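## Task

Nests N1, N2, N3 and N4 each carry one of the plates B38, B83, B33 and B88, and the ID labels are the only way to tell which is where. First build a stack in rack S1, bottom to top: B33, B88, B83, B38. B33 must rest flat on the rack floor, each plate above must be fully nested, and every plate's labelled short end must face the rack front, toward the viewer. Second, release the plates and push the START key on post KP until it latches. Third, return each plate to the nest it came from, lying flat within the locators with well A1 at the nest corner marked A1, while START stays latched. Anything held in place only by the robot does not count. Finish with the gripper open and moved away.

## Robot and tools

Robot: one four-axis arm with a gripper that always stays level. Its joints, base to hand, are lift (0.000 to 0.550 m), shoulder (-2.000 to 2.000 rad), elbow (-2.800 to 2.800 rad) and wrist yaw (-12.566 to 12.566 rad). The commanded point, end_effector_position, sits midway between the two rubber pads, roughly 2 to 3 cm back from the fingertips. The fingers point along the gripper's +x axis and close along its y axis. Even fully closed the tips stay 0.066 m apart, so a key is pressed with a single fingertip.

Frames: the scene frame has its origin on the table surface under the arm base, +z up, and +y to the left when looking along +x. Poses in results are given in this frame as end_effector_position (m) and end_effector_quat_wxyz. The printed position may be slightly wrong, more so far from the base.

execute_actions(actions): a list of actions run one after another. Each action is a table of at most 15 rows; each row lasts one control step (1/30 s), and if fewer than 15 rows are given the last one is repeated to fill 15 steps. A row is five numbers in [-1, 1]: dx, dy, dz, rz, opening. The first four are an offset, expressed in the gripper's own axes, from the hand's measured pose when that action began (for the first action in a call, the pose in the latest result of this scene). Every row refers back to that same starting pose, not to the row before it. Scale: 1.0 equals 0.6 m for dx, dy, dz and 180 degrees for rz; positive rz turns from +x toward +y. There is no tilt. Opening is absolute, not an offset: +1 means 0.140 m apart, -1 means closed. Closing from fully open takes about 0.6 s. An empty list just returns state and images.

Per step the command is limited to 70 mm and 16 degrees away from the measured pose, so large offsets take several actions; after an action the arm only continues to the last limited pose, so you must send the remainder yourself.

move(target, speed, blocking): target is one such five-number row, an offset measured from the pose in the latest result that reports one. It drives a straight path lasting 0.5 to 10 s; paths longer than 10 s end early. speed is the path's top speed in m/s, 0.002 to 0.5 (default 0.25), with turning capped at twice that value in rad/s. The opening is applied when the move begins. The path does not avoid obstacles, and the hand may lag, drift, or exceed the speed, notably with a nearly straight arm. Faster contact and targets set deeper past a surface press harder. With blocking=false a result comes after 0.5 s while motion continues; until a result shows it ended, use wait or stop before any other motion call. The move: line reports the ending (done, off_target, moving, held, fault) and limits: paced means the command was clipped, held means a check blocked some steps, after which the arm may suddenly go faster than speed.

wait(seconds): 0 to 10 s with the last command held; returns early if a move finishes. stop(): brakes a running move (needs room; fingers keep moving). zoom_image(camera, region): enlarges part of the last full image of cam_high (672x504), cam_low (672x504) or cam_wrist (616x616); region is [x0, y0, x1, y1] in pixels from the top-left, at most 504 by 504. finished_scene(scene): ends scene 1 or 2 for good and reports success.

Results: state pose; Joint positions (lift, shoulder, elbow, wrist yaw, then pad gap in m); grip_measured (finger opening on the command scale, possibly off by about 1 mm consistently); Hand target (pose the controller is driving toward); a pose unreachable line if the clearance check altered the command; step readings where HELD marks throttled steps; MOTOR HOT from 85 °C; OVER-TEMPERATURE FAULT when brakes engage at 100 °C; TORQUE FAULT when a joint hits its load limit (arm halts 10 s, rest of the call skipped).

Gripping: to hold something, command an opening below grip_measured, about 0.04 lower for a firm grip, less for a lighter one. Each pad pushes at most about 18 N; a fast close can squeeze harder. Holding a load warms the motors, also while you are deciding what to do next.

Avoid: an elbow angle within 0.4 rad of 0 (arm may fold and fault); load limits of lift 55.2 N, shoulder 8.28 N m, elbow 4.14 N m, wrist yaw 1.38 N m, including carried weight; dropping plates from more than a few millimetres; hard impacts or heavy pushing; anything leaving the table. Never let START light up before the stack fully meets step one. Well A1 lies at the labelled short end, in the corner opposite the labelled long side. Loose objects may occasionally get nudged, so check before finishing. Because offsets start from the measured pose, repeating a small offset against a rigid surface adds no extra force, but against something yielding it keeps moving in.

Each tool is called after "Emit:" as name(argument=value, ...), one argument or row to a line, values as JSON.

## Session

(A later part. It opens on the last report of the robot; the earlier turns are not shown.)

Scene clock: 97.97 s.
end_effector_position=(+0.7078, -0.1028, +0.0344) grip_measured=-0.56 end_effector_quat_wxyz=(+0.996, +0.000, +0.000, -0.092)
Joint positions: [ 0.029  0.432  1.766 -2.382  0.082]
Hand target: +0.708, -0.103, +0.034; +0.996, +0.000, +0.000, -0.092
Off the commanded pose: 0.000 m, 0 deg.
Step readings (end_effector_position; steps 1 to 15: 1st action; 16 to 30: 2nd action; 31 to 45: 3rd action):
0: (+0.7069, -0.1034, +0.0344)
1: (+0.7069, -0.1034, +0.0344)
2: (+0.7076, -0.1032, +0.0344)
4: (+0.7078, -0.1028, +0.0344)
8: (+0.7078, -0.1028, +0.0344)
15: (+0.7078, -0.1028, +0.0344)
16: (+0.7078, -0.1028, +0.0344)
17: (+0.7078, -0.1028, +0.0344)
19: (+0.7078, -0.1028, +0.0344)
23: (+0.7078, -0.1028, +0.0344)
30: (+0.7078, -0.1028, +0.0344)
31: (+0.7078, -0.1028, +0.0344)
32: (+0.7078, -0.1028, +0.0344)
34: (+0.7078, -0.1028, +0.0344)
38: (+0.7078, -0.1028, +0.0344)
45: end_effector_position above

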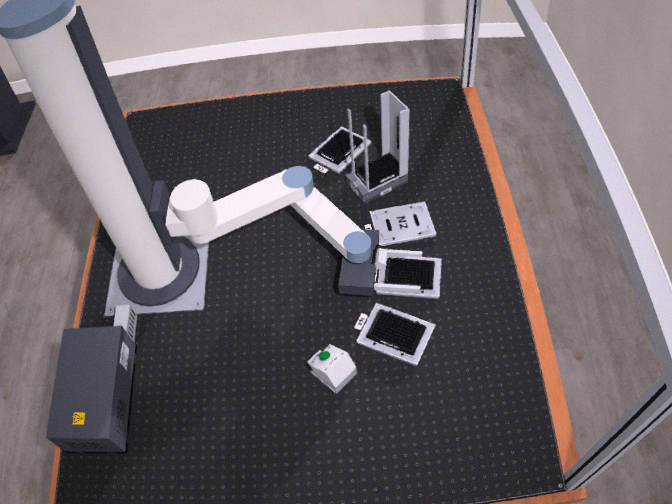

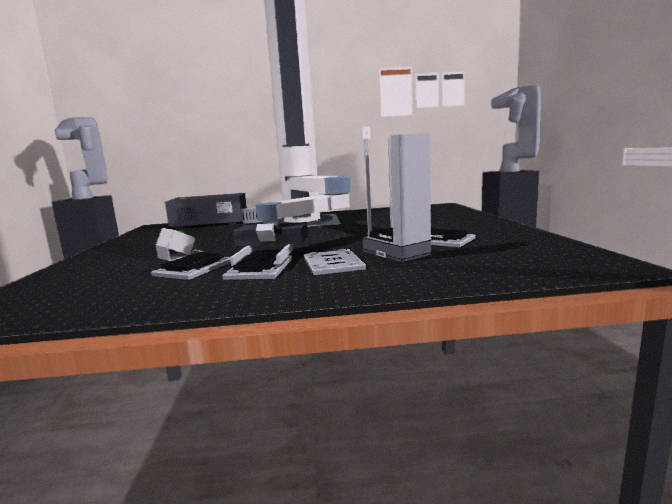

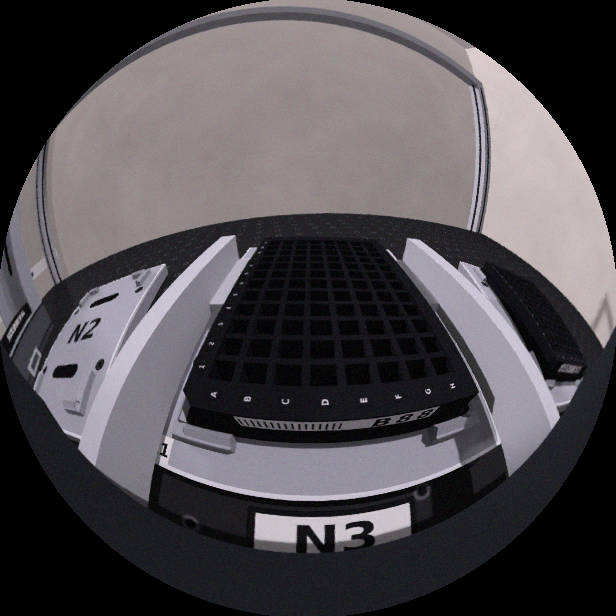

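Emit:
move(
  target=[-0.0005,-0.0004,-0.035,0,-0.6],
  speed=0.03,
)

Emit:
move(
  target=[0,0,-0.367,0,-0.6],
  speed=0.2,
)

Emit:
move(
  target=[0,0,-0.0102,0,-0.6],
  speed=0.015,
)

Emit:
execute_actions(
  actions=[
    [[0,0,0,0,0]],
  ],
)

Emit:
move(
  target=[-0.25,0,0,0,0],
)

Emit:
move(
  target=[0.033,0.245,-0.03,0.104,0],
)

Emit:
move(
  target=[0.167,0,0,0,0],
)

Scene clock: 111.43 s.
end_effector_position=(+0.6643, +0.2489, +0.3043) grip_measured=-0.56 end_effector_quat_wxyz=(+0.970, +0.000, +0.000, +0.244)
Joint positions: [ 0.299  1.071  1.806 -2.384  0.082]
Hand target: +0.664, +0.249, +0.304; +0.970, +0.000, +0.000, +0.244
Off the commanded pose: 0.000 m, 0 deg.
move: done

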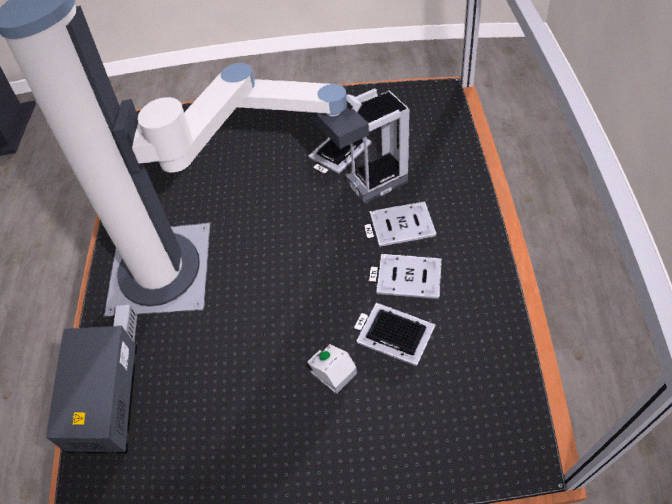

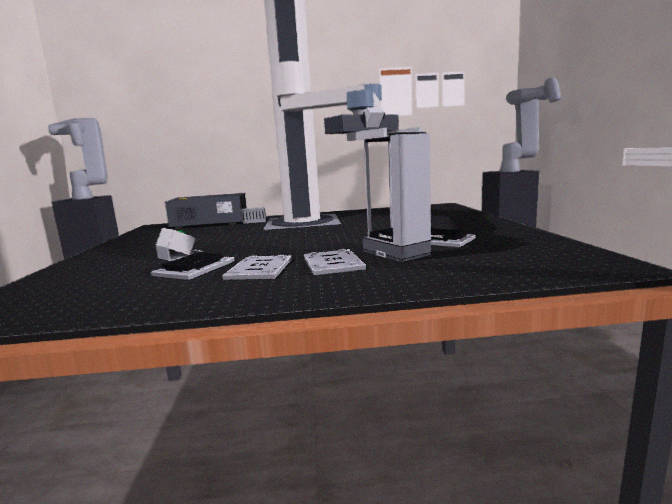

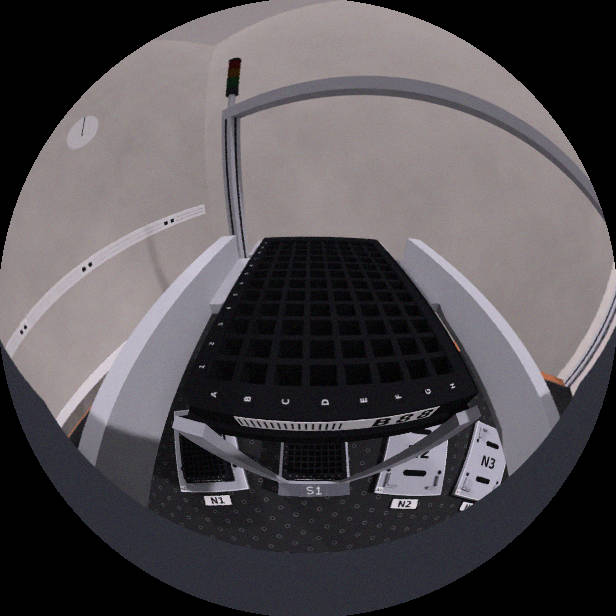

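Scene clock: 112.93 s.
end_effector_position=(+0.6643, +0.2489, +0.0841) grip_measured=-0.56 end_effector_quat_wxyz=(+0.970, +0.000, +0.000, +0.244)
Joint positions: [ 0.079  1.071  1.806 -2.384  0.082]
Hand target: +0.664, +0.249, +0.084; +0.970, +0.000, +0.000, +0.244
Off the commanded pose: 0.000 m, 0 deg.
move: done

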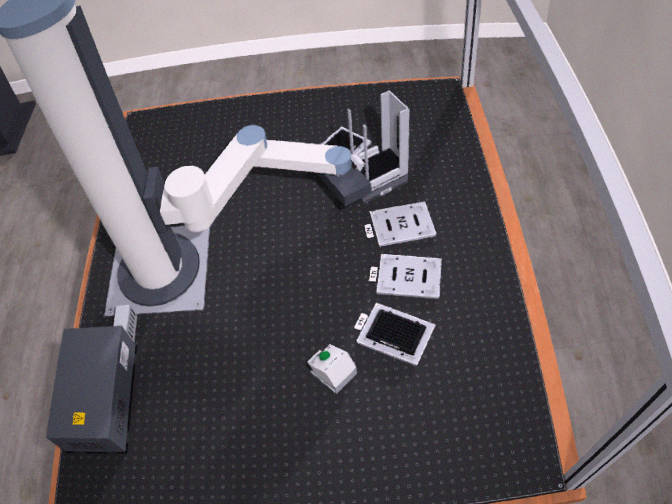

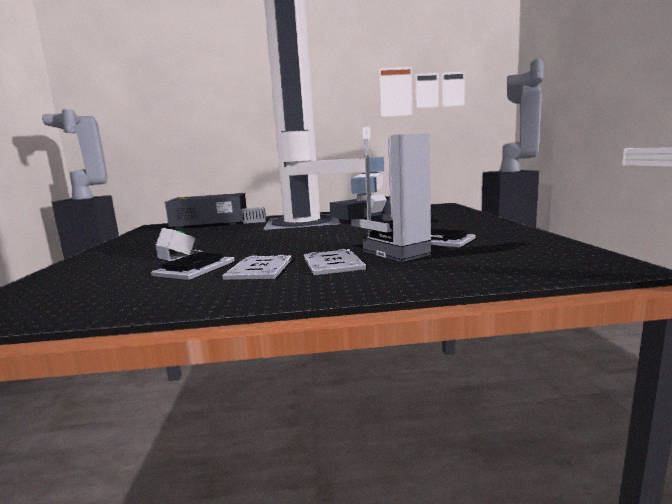

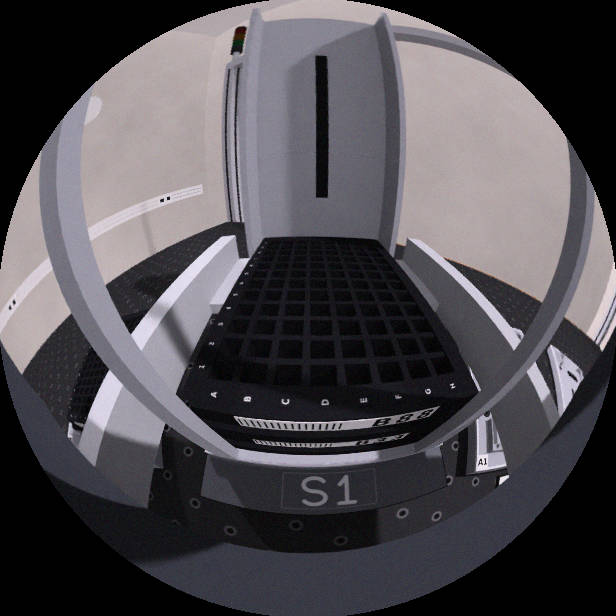

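Scene clock: 113.63 s.
end_effector_position=(+0.6643, +0.2489, +0.0779) grip_measured=-0.56 end_effector_quat_wxyz=(+0.970, +0.000, +0.000, +0.244)
Joint positions: [ 0.073  1.071  1.806 -2.384  0.082]
Hand target: +0.664, +0.249, +0.078; +0.970, +0.000, +0.000, +0.244
Off the commanded pose: 0.000 m, 0 deg.
move: done

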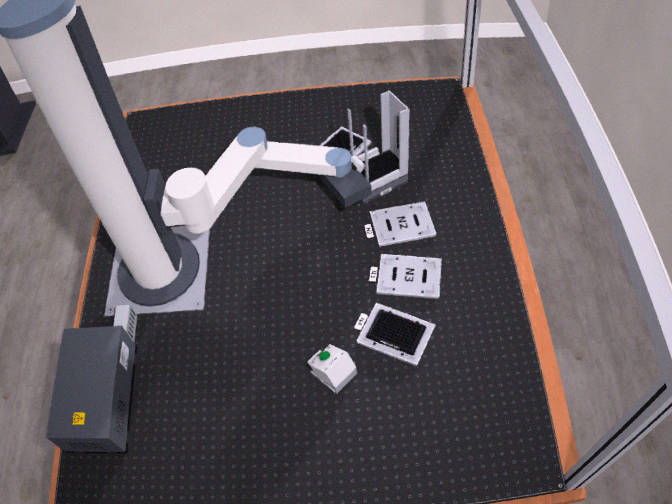

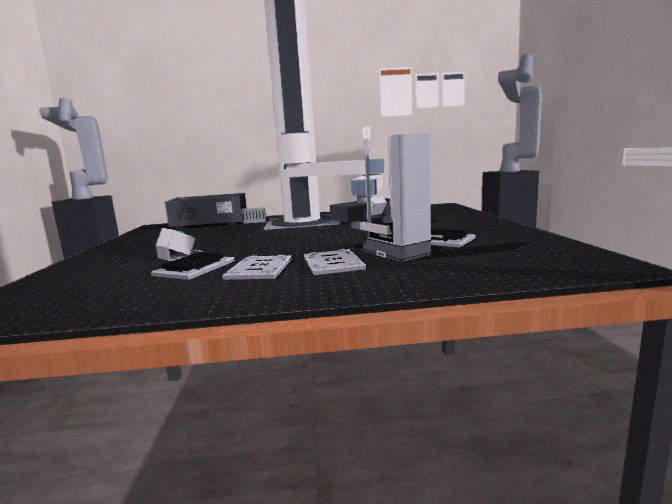

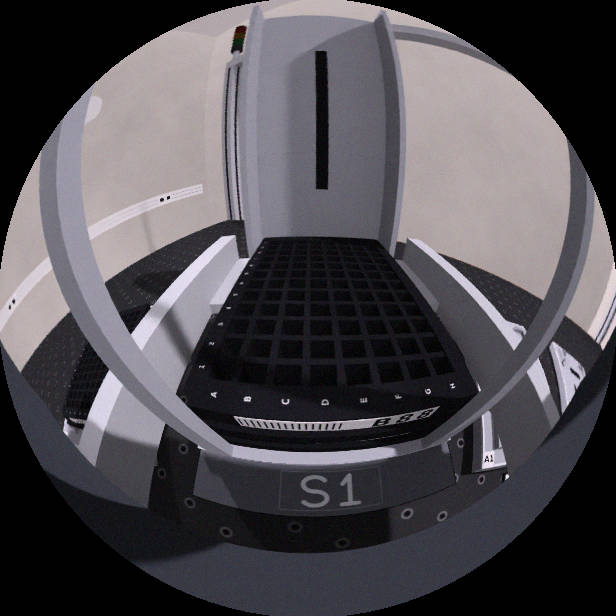

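Scene clock: 114.13 s.
end_effector_position=(+0.6643, +0.2489, +0.0779) grip_measured=+0.00 end_effector_quat_wxyz=(+0.970, +0.000, +0.000, +0.244)
Joint positions: [ 0.073  1.071  1.806 -2.384  0.103]
Hand target: +0.664, +0.249, +0.078; +0.970, +0.000, +0.000, +0.244
Off the commanded pose: 0.000 m, 0 deg.
Step readings (end_effector_position):
0: (+0.6643, +0.2489, +0.0779)
1: (+0.6643, +0.2489, +0.0779)
2: (+0.6643, +0.2489, +0.0779)
4: (+0.6643, +0.2489, +0.0779)
8: (+0.6643, +0.2489, +0.0779)
15: end_effector_position above

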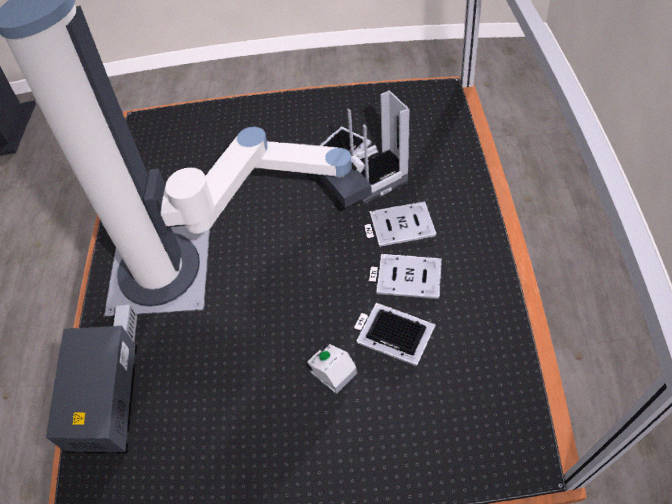

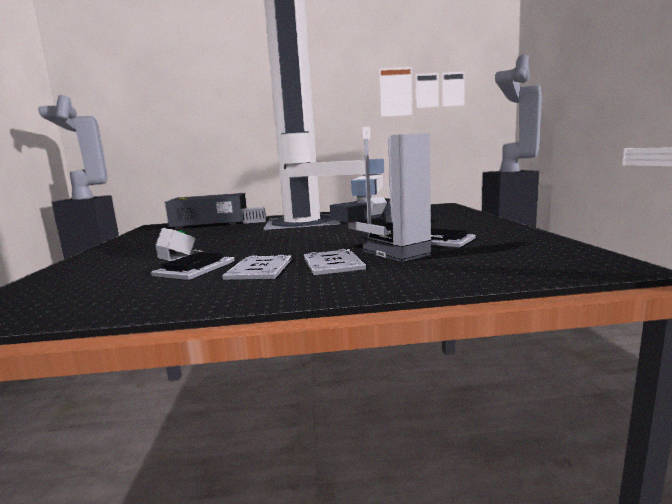

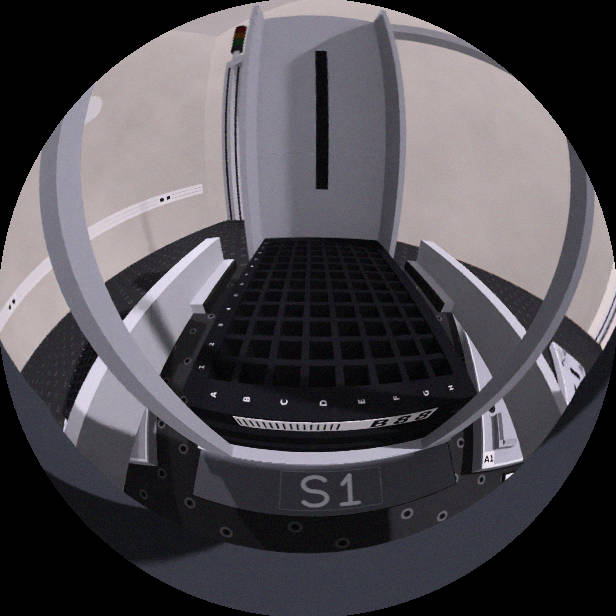

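Scene clock: 115.13 s.
end_effector_position=(+0.5320, +0.1780, +0.0779) grip_measured=+0.00 end_effector_quat_wxyz=(+0.970, +0.000, +0.000, +0.244)
Joint positions: [ 0.073  1.366  1.033 -1.907  0.103]
Hand target: +0.532, +0.178, +0.078; +0.970, +0.000, +0.000, +0.244
Off the commanded pose: 0.000 m, 0 deg.
move: done

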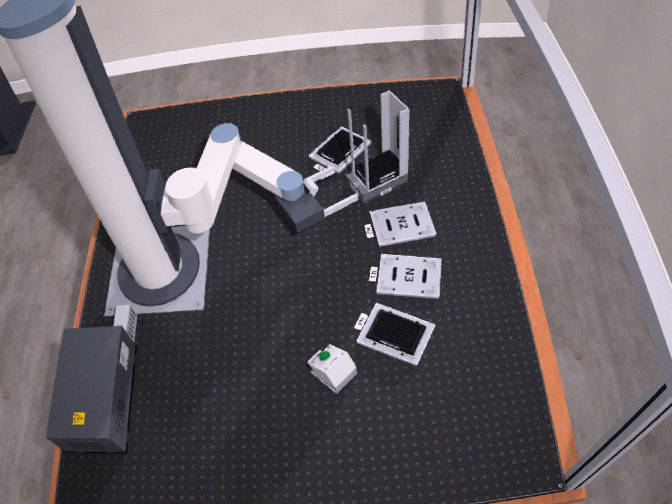

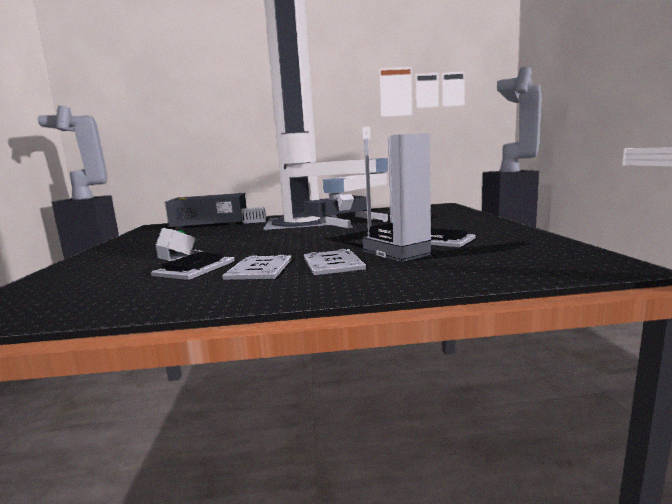

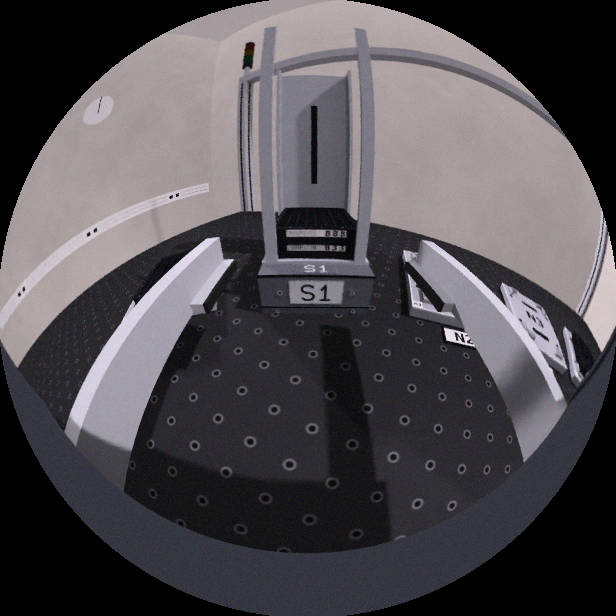

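Scene clock: 116.13 s.
end_effector_position=(+0.4800, +0.3171, +0.0599) grip_measured=+0.00 end_effector_quat_wxyz=(+0.917, +0.000, +0.000, +0.398)
Joint positions: [ 0.055  1.649  1.221 -2.051  0.103]
Hand target: +0.480, +0.317, +0.060; +0.917, +0.000, +0.000, +0.398
Off the commanded pose: 0.000 m, 0 deg.
move: done

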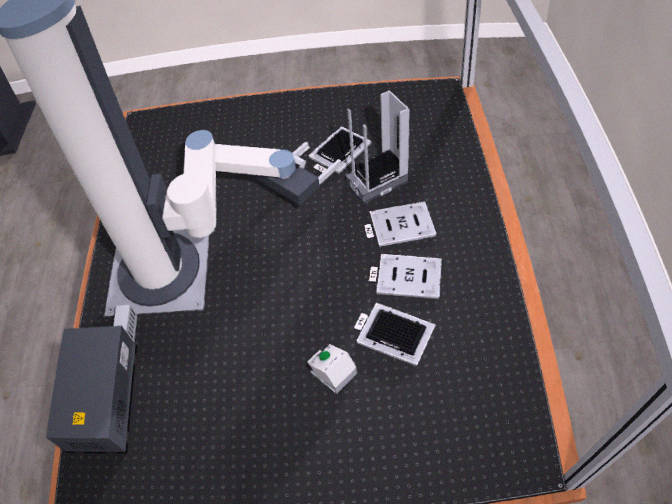

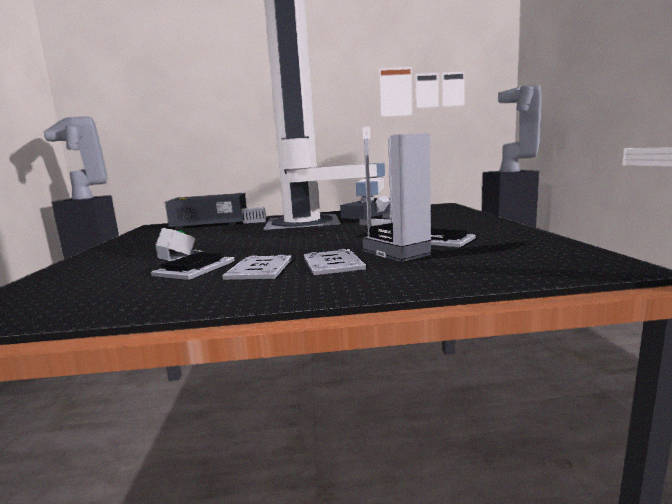

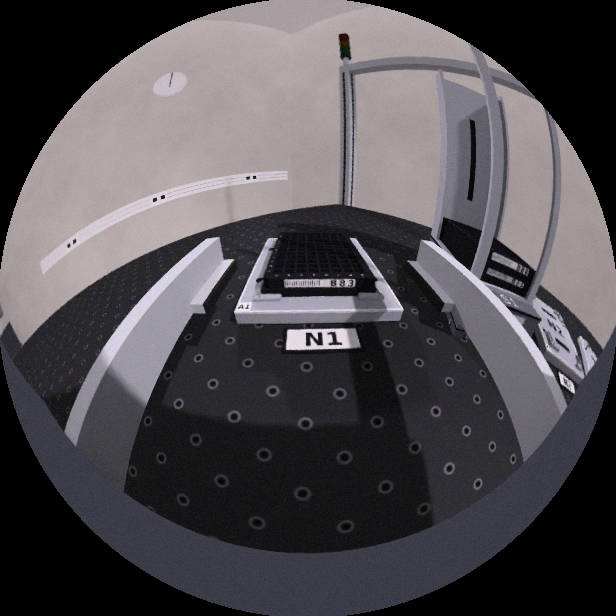

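Scene clock: 116.97 s.
end_effector_position=(+0.5484, +0.3903, +0.0599) grip_measured=+0.00 end_effector_quat_wxyz=(+0.917, +0.000, +0.000, +0.398)
Joint positions: [ 0.055  1.434  1.751 -2.366  0.103]
Hand target: +0.548, +0.390, +0.060; +0.917, +0.000, +0.000, +0.398
Off the commanded pose: 0.000 m, 0 deg.
move: done

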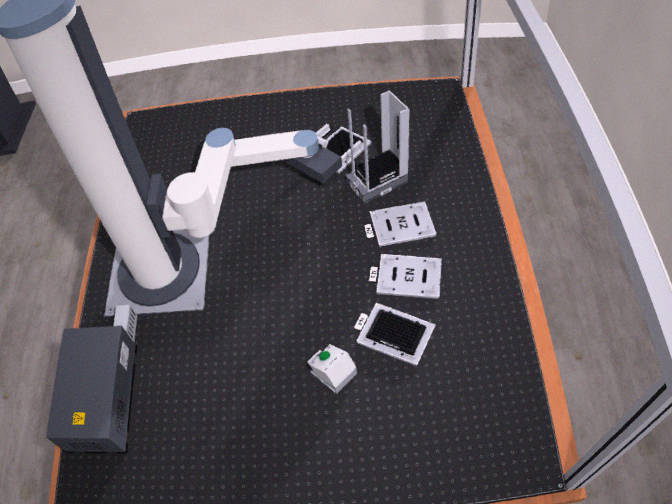

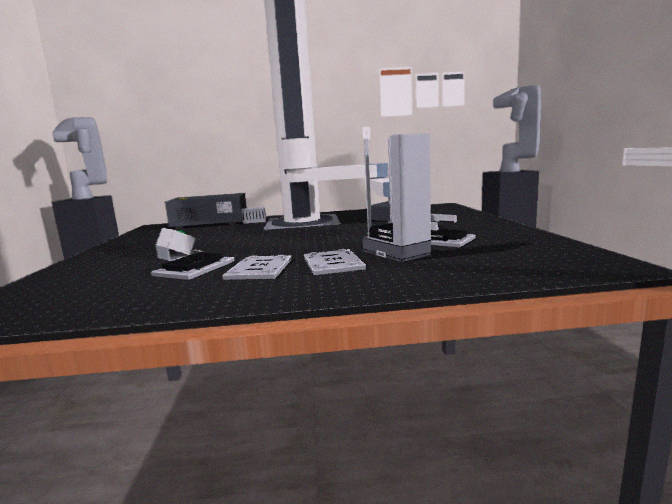

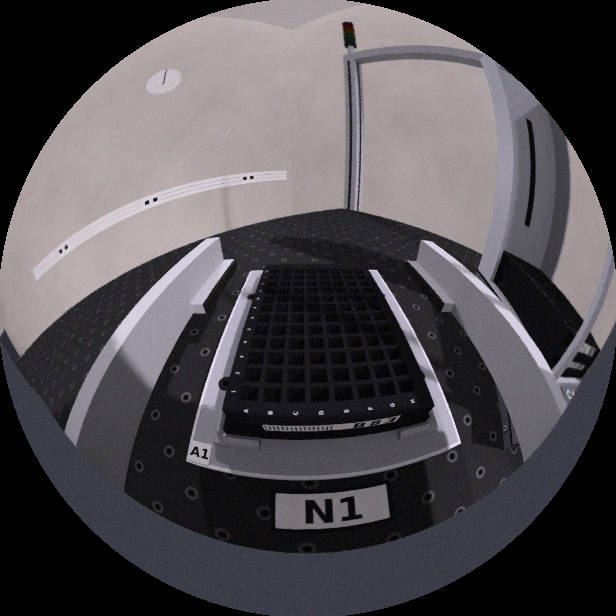

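Emit:
move(
  target=[0.0125,0.0028,-0.042,0.012,0],
  speed=0.08,
)

Emit:
zoom_image(
  camera="cam_wrist",
  region=[130,200,510,560],
)

Scene clock: 121.17 s.
end_effector_position=(+0.5523, +0.3969, +0.0346) grip_measured=+0.00 end_effector_quat_wxyz=(+0.910, +0.000, +0.000, +0.416)
Joint positions: [ 0.03   1.405  1.798 -2.347  0.103]
Hand target: +0.552, +0.397, +0.035; +0.910, +0.000, +0.000, +0.416
Off the commanded pose: 0.000 m, 0 deg.
move: done

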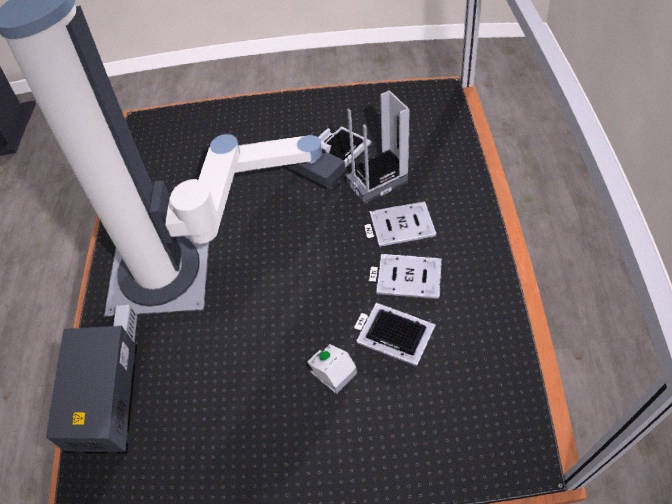

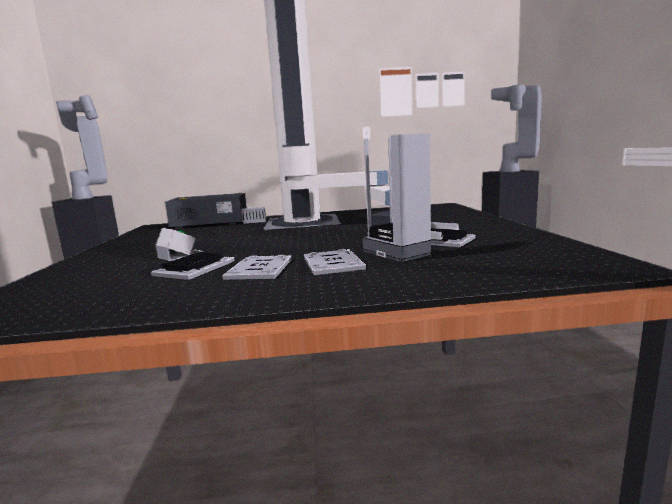

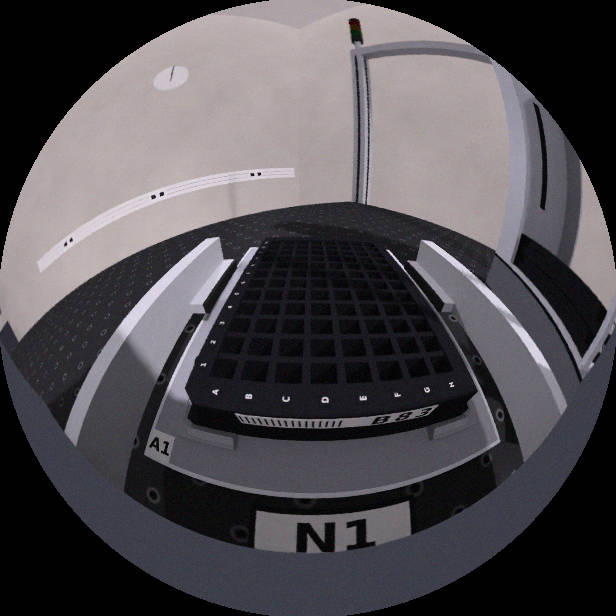

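Region (130, 200, 510, 560) of cam_wrist's 616x616 image, scaled by 1.326, with more detail than that image has; it fills the top 477 rows of this view, and the rest is white.

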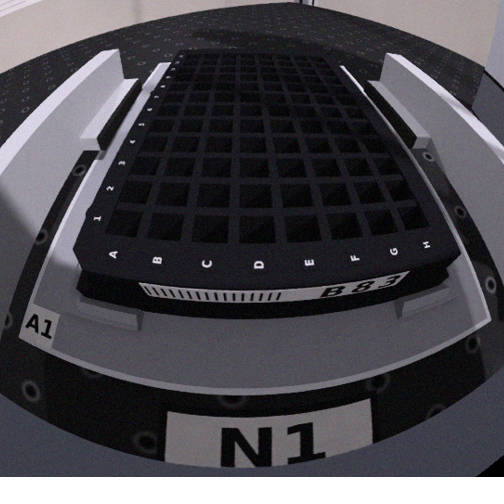

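Emit:
execute_actions(
  actions=[
    [[0.0012,-0.0003,0,-0.001,-0.53]],
    [[0,0,0,0,-0.6]],
  ],
)

Emit:
move(
  target=[0,0,0.485,0,-0.6],
)

Emit:
move(
  target=[-0.0642,-0.3022,0,-0.1152,-0.6],
)

Emit:
zoom_image(
  camera="cam_wrist",
  region=[130,200,510,560],
)

Scene clock: 128.90 s.
end_effector_position=(+0.5529, +0.3973, +0.0346) grip_measured=-0.56 end_effector_quat_wxyz=(+0.910, +0.000, +0.000, +0.414)
Joint positions: [ 0.03   1.404  1.803 -2.353  0.082]
Hand target: +0.553, +0.397, +0.035; +0.910, +0.000, +0.000, +0.414
Off the commanded pose: 0.000 m, 0 deg.
Step readings (end_effector_position; steps 1 to 15: 1st action; 16 to 30: 2nd action):
0: (+0.5523, +0.3969, +0.0346)
1: (+0.5524, +0.3969, +0.0346)
2: (+0.5529, +0.3973, +0.0346)
4: (+0.5529, +0.3974, +0.0346)
8: (+0.5529, +0.3973, +0.0346)
15: (+0.5529, +0.3973, +0.0346)
16: (+0.5529, +0.3973, +0.0346)
17: (+0.5529, +0.3973, +0.0346)
19: (+0.5529, +0.3973, +0.0346)
23: (+0.5529, +0.3973, +0.0346)
30: end_effector_position above

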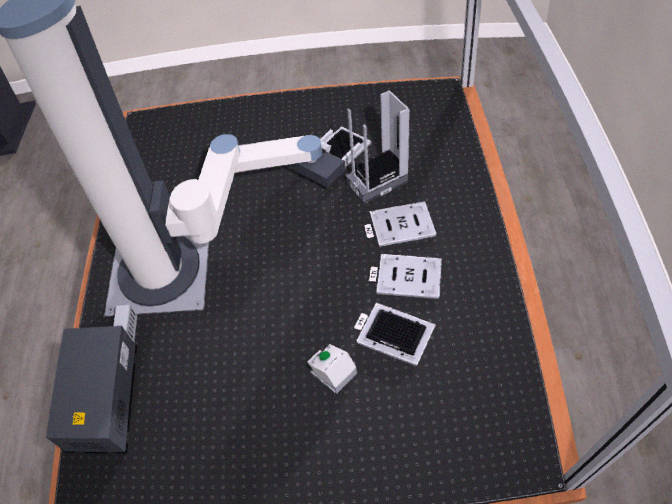

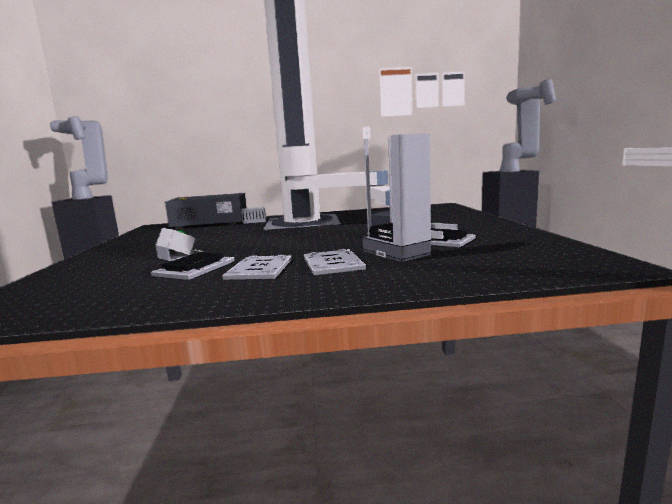

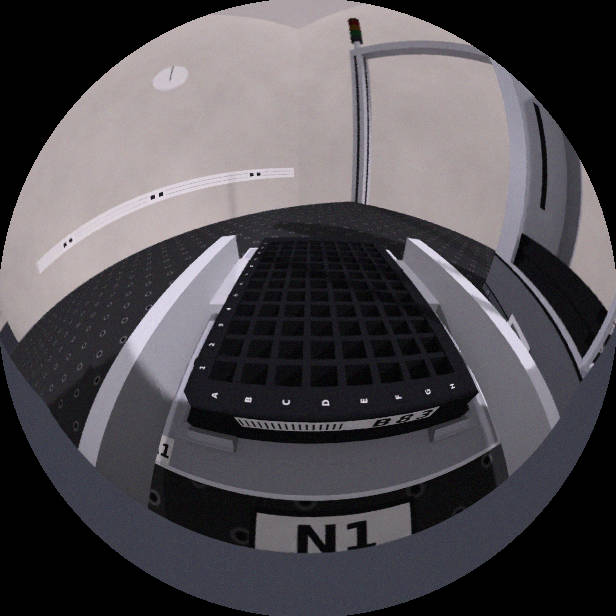

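Scene clock: 130.47 s.
end_effector_position=(+0.5529, +0.3973, +0.3257) grip_measured=-0.56 end_effector_quat_wxyz=(+0.910, +0.000, +0.000, +0.414)
Joint positions: [ 0.321  1.404  1.803 -2.353  0.082]
Hand target: +0.553, +0.397, +0.326; +0.910, +0.000, +0.000, +0.414
Off the commanded pose: 0.000 m, 0 deg.
move: done

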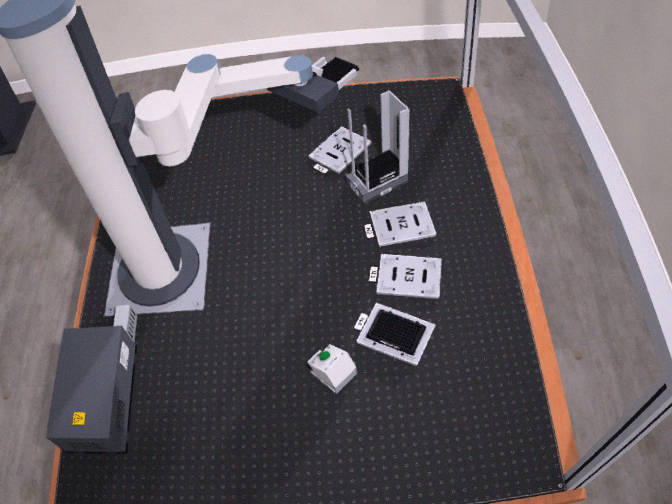

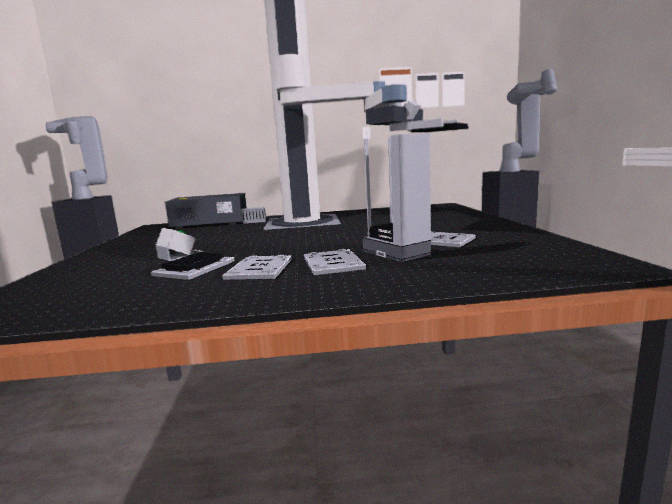

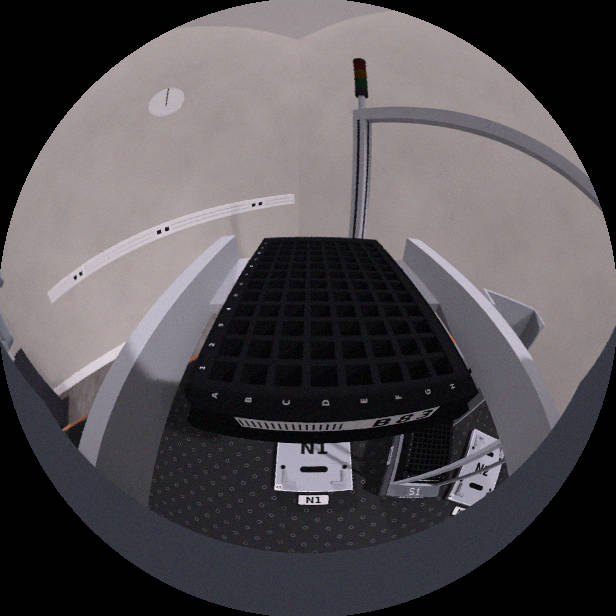

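Scene clock: 131.60 s.
end_effector_position=(+0.6643, +0.2489, +0.3257) grip_measured=-0.56 end_effector_quat_wxyz=(+0.970, +0.000, +0.000, +0.243)
Joint positions: [ 0.321  1.071  1.806 -2.385  0.082]
Hand target: +0.664, +0.249, +0.326; +0.970, +0.000, +0.000, +0.243
Off the commanded pose: 0.000 m, 0 deg.
move: done

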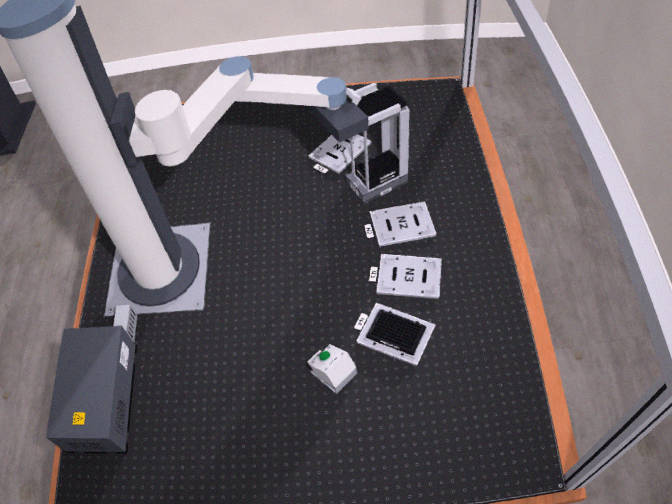

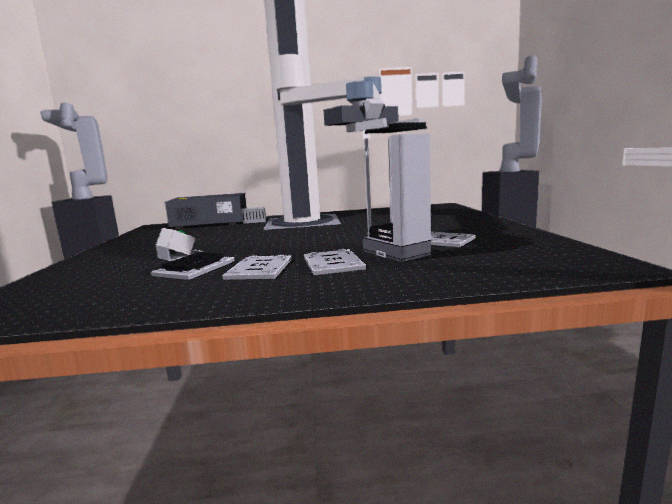

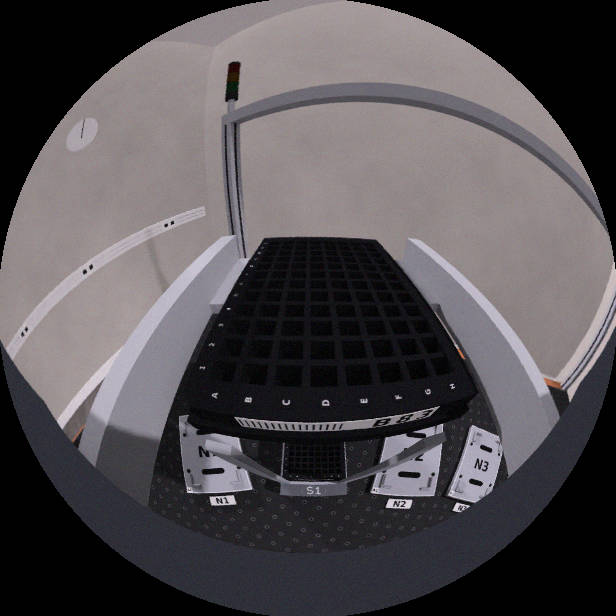

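Region (130, 200, 510, 560) of cam_wrist's 616x616 image, scaled by 1.326, with more detail than that image has; it fills the top 477 rows of this view, and the rest is white.

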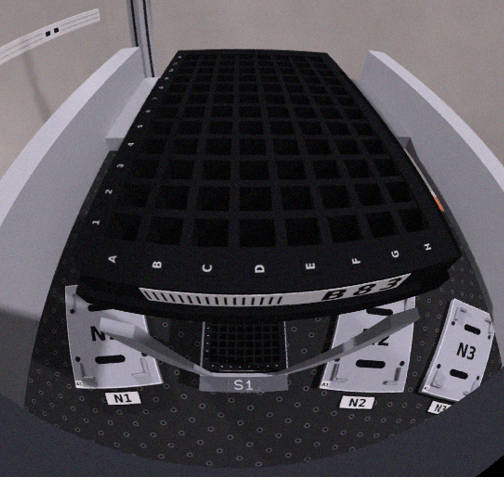

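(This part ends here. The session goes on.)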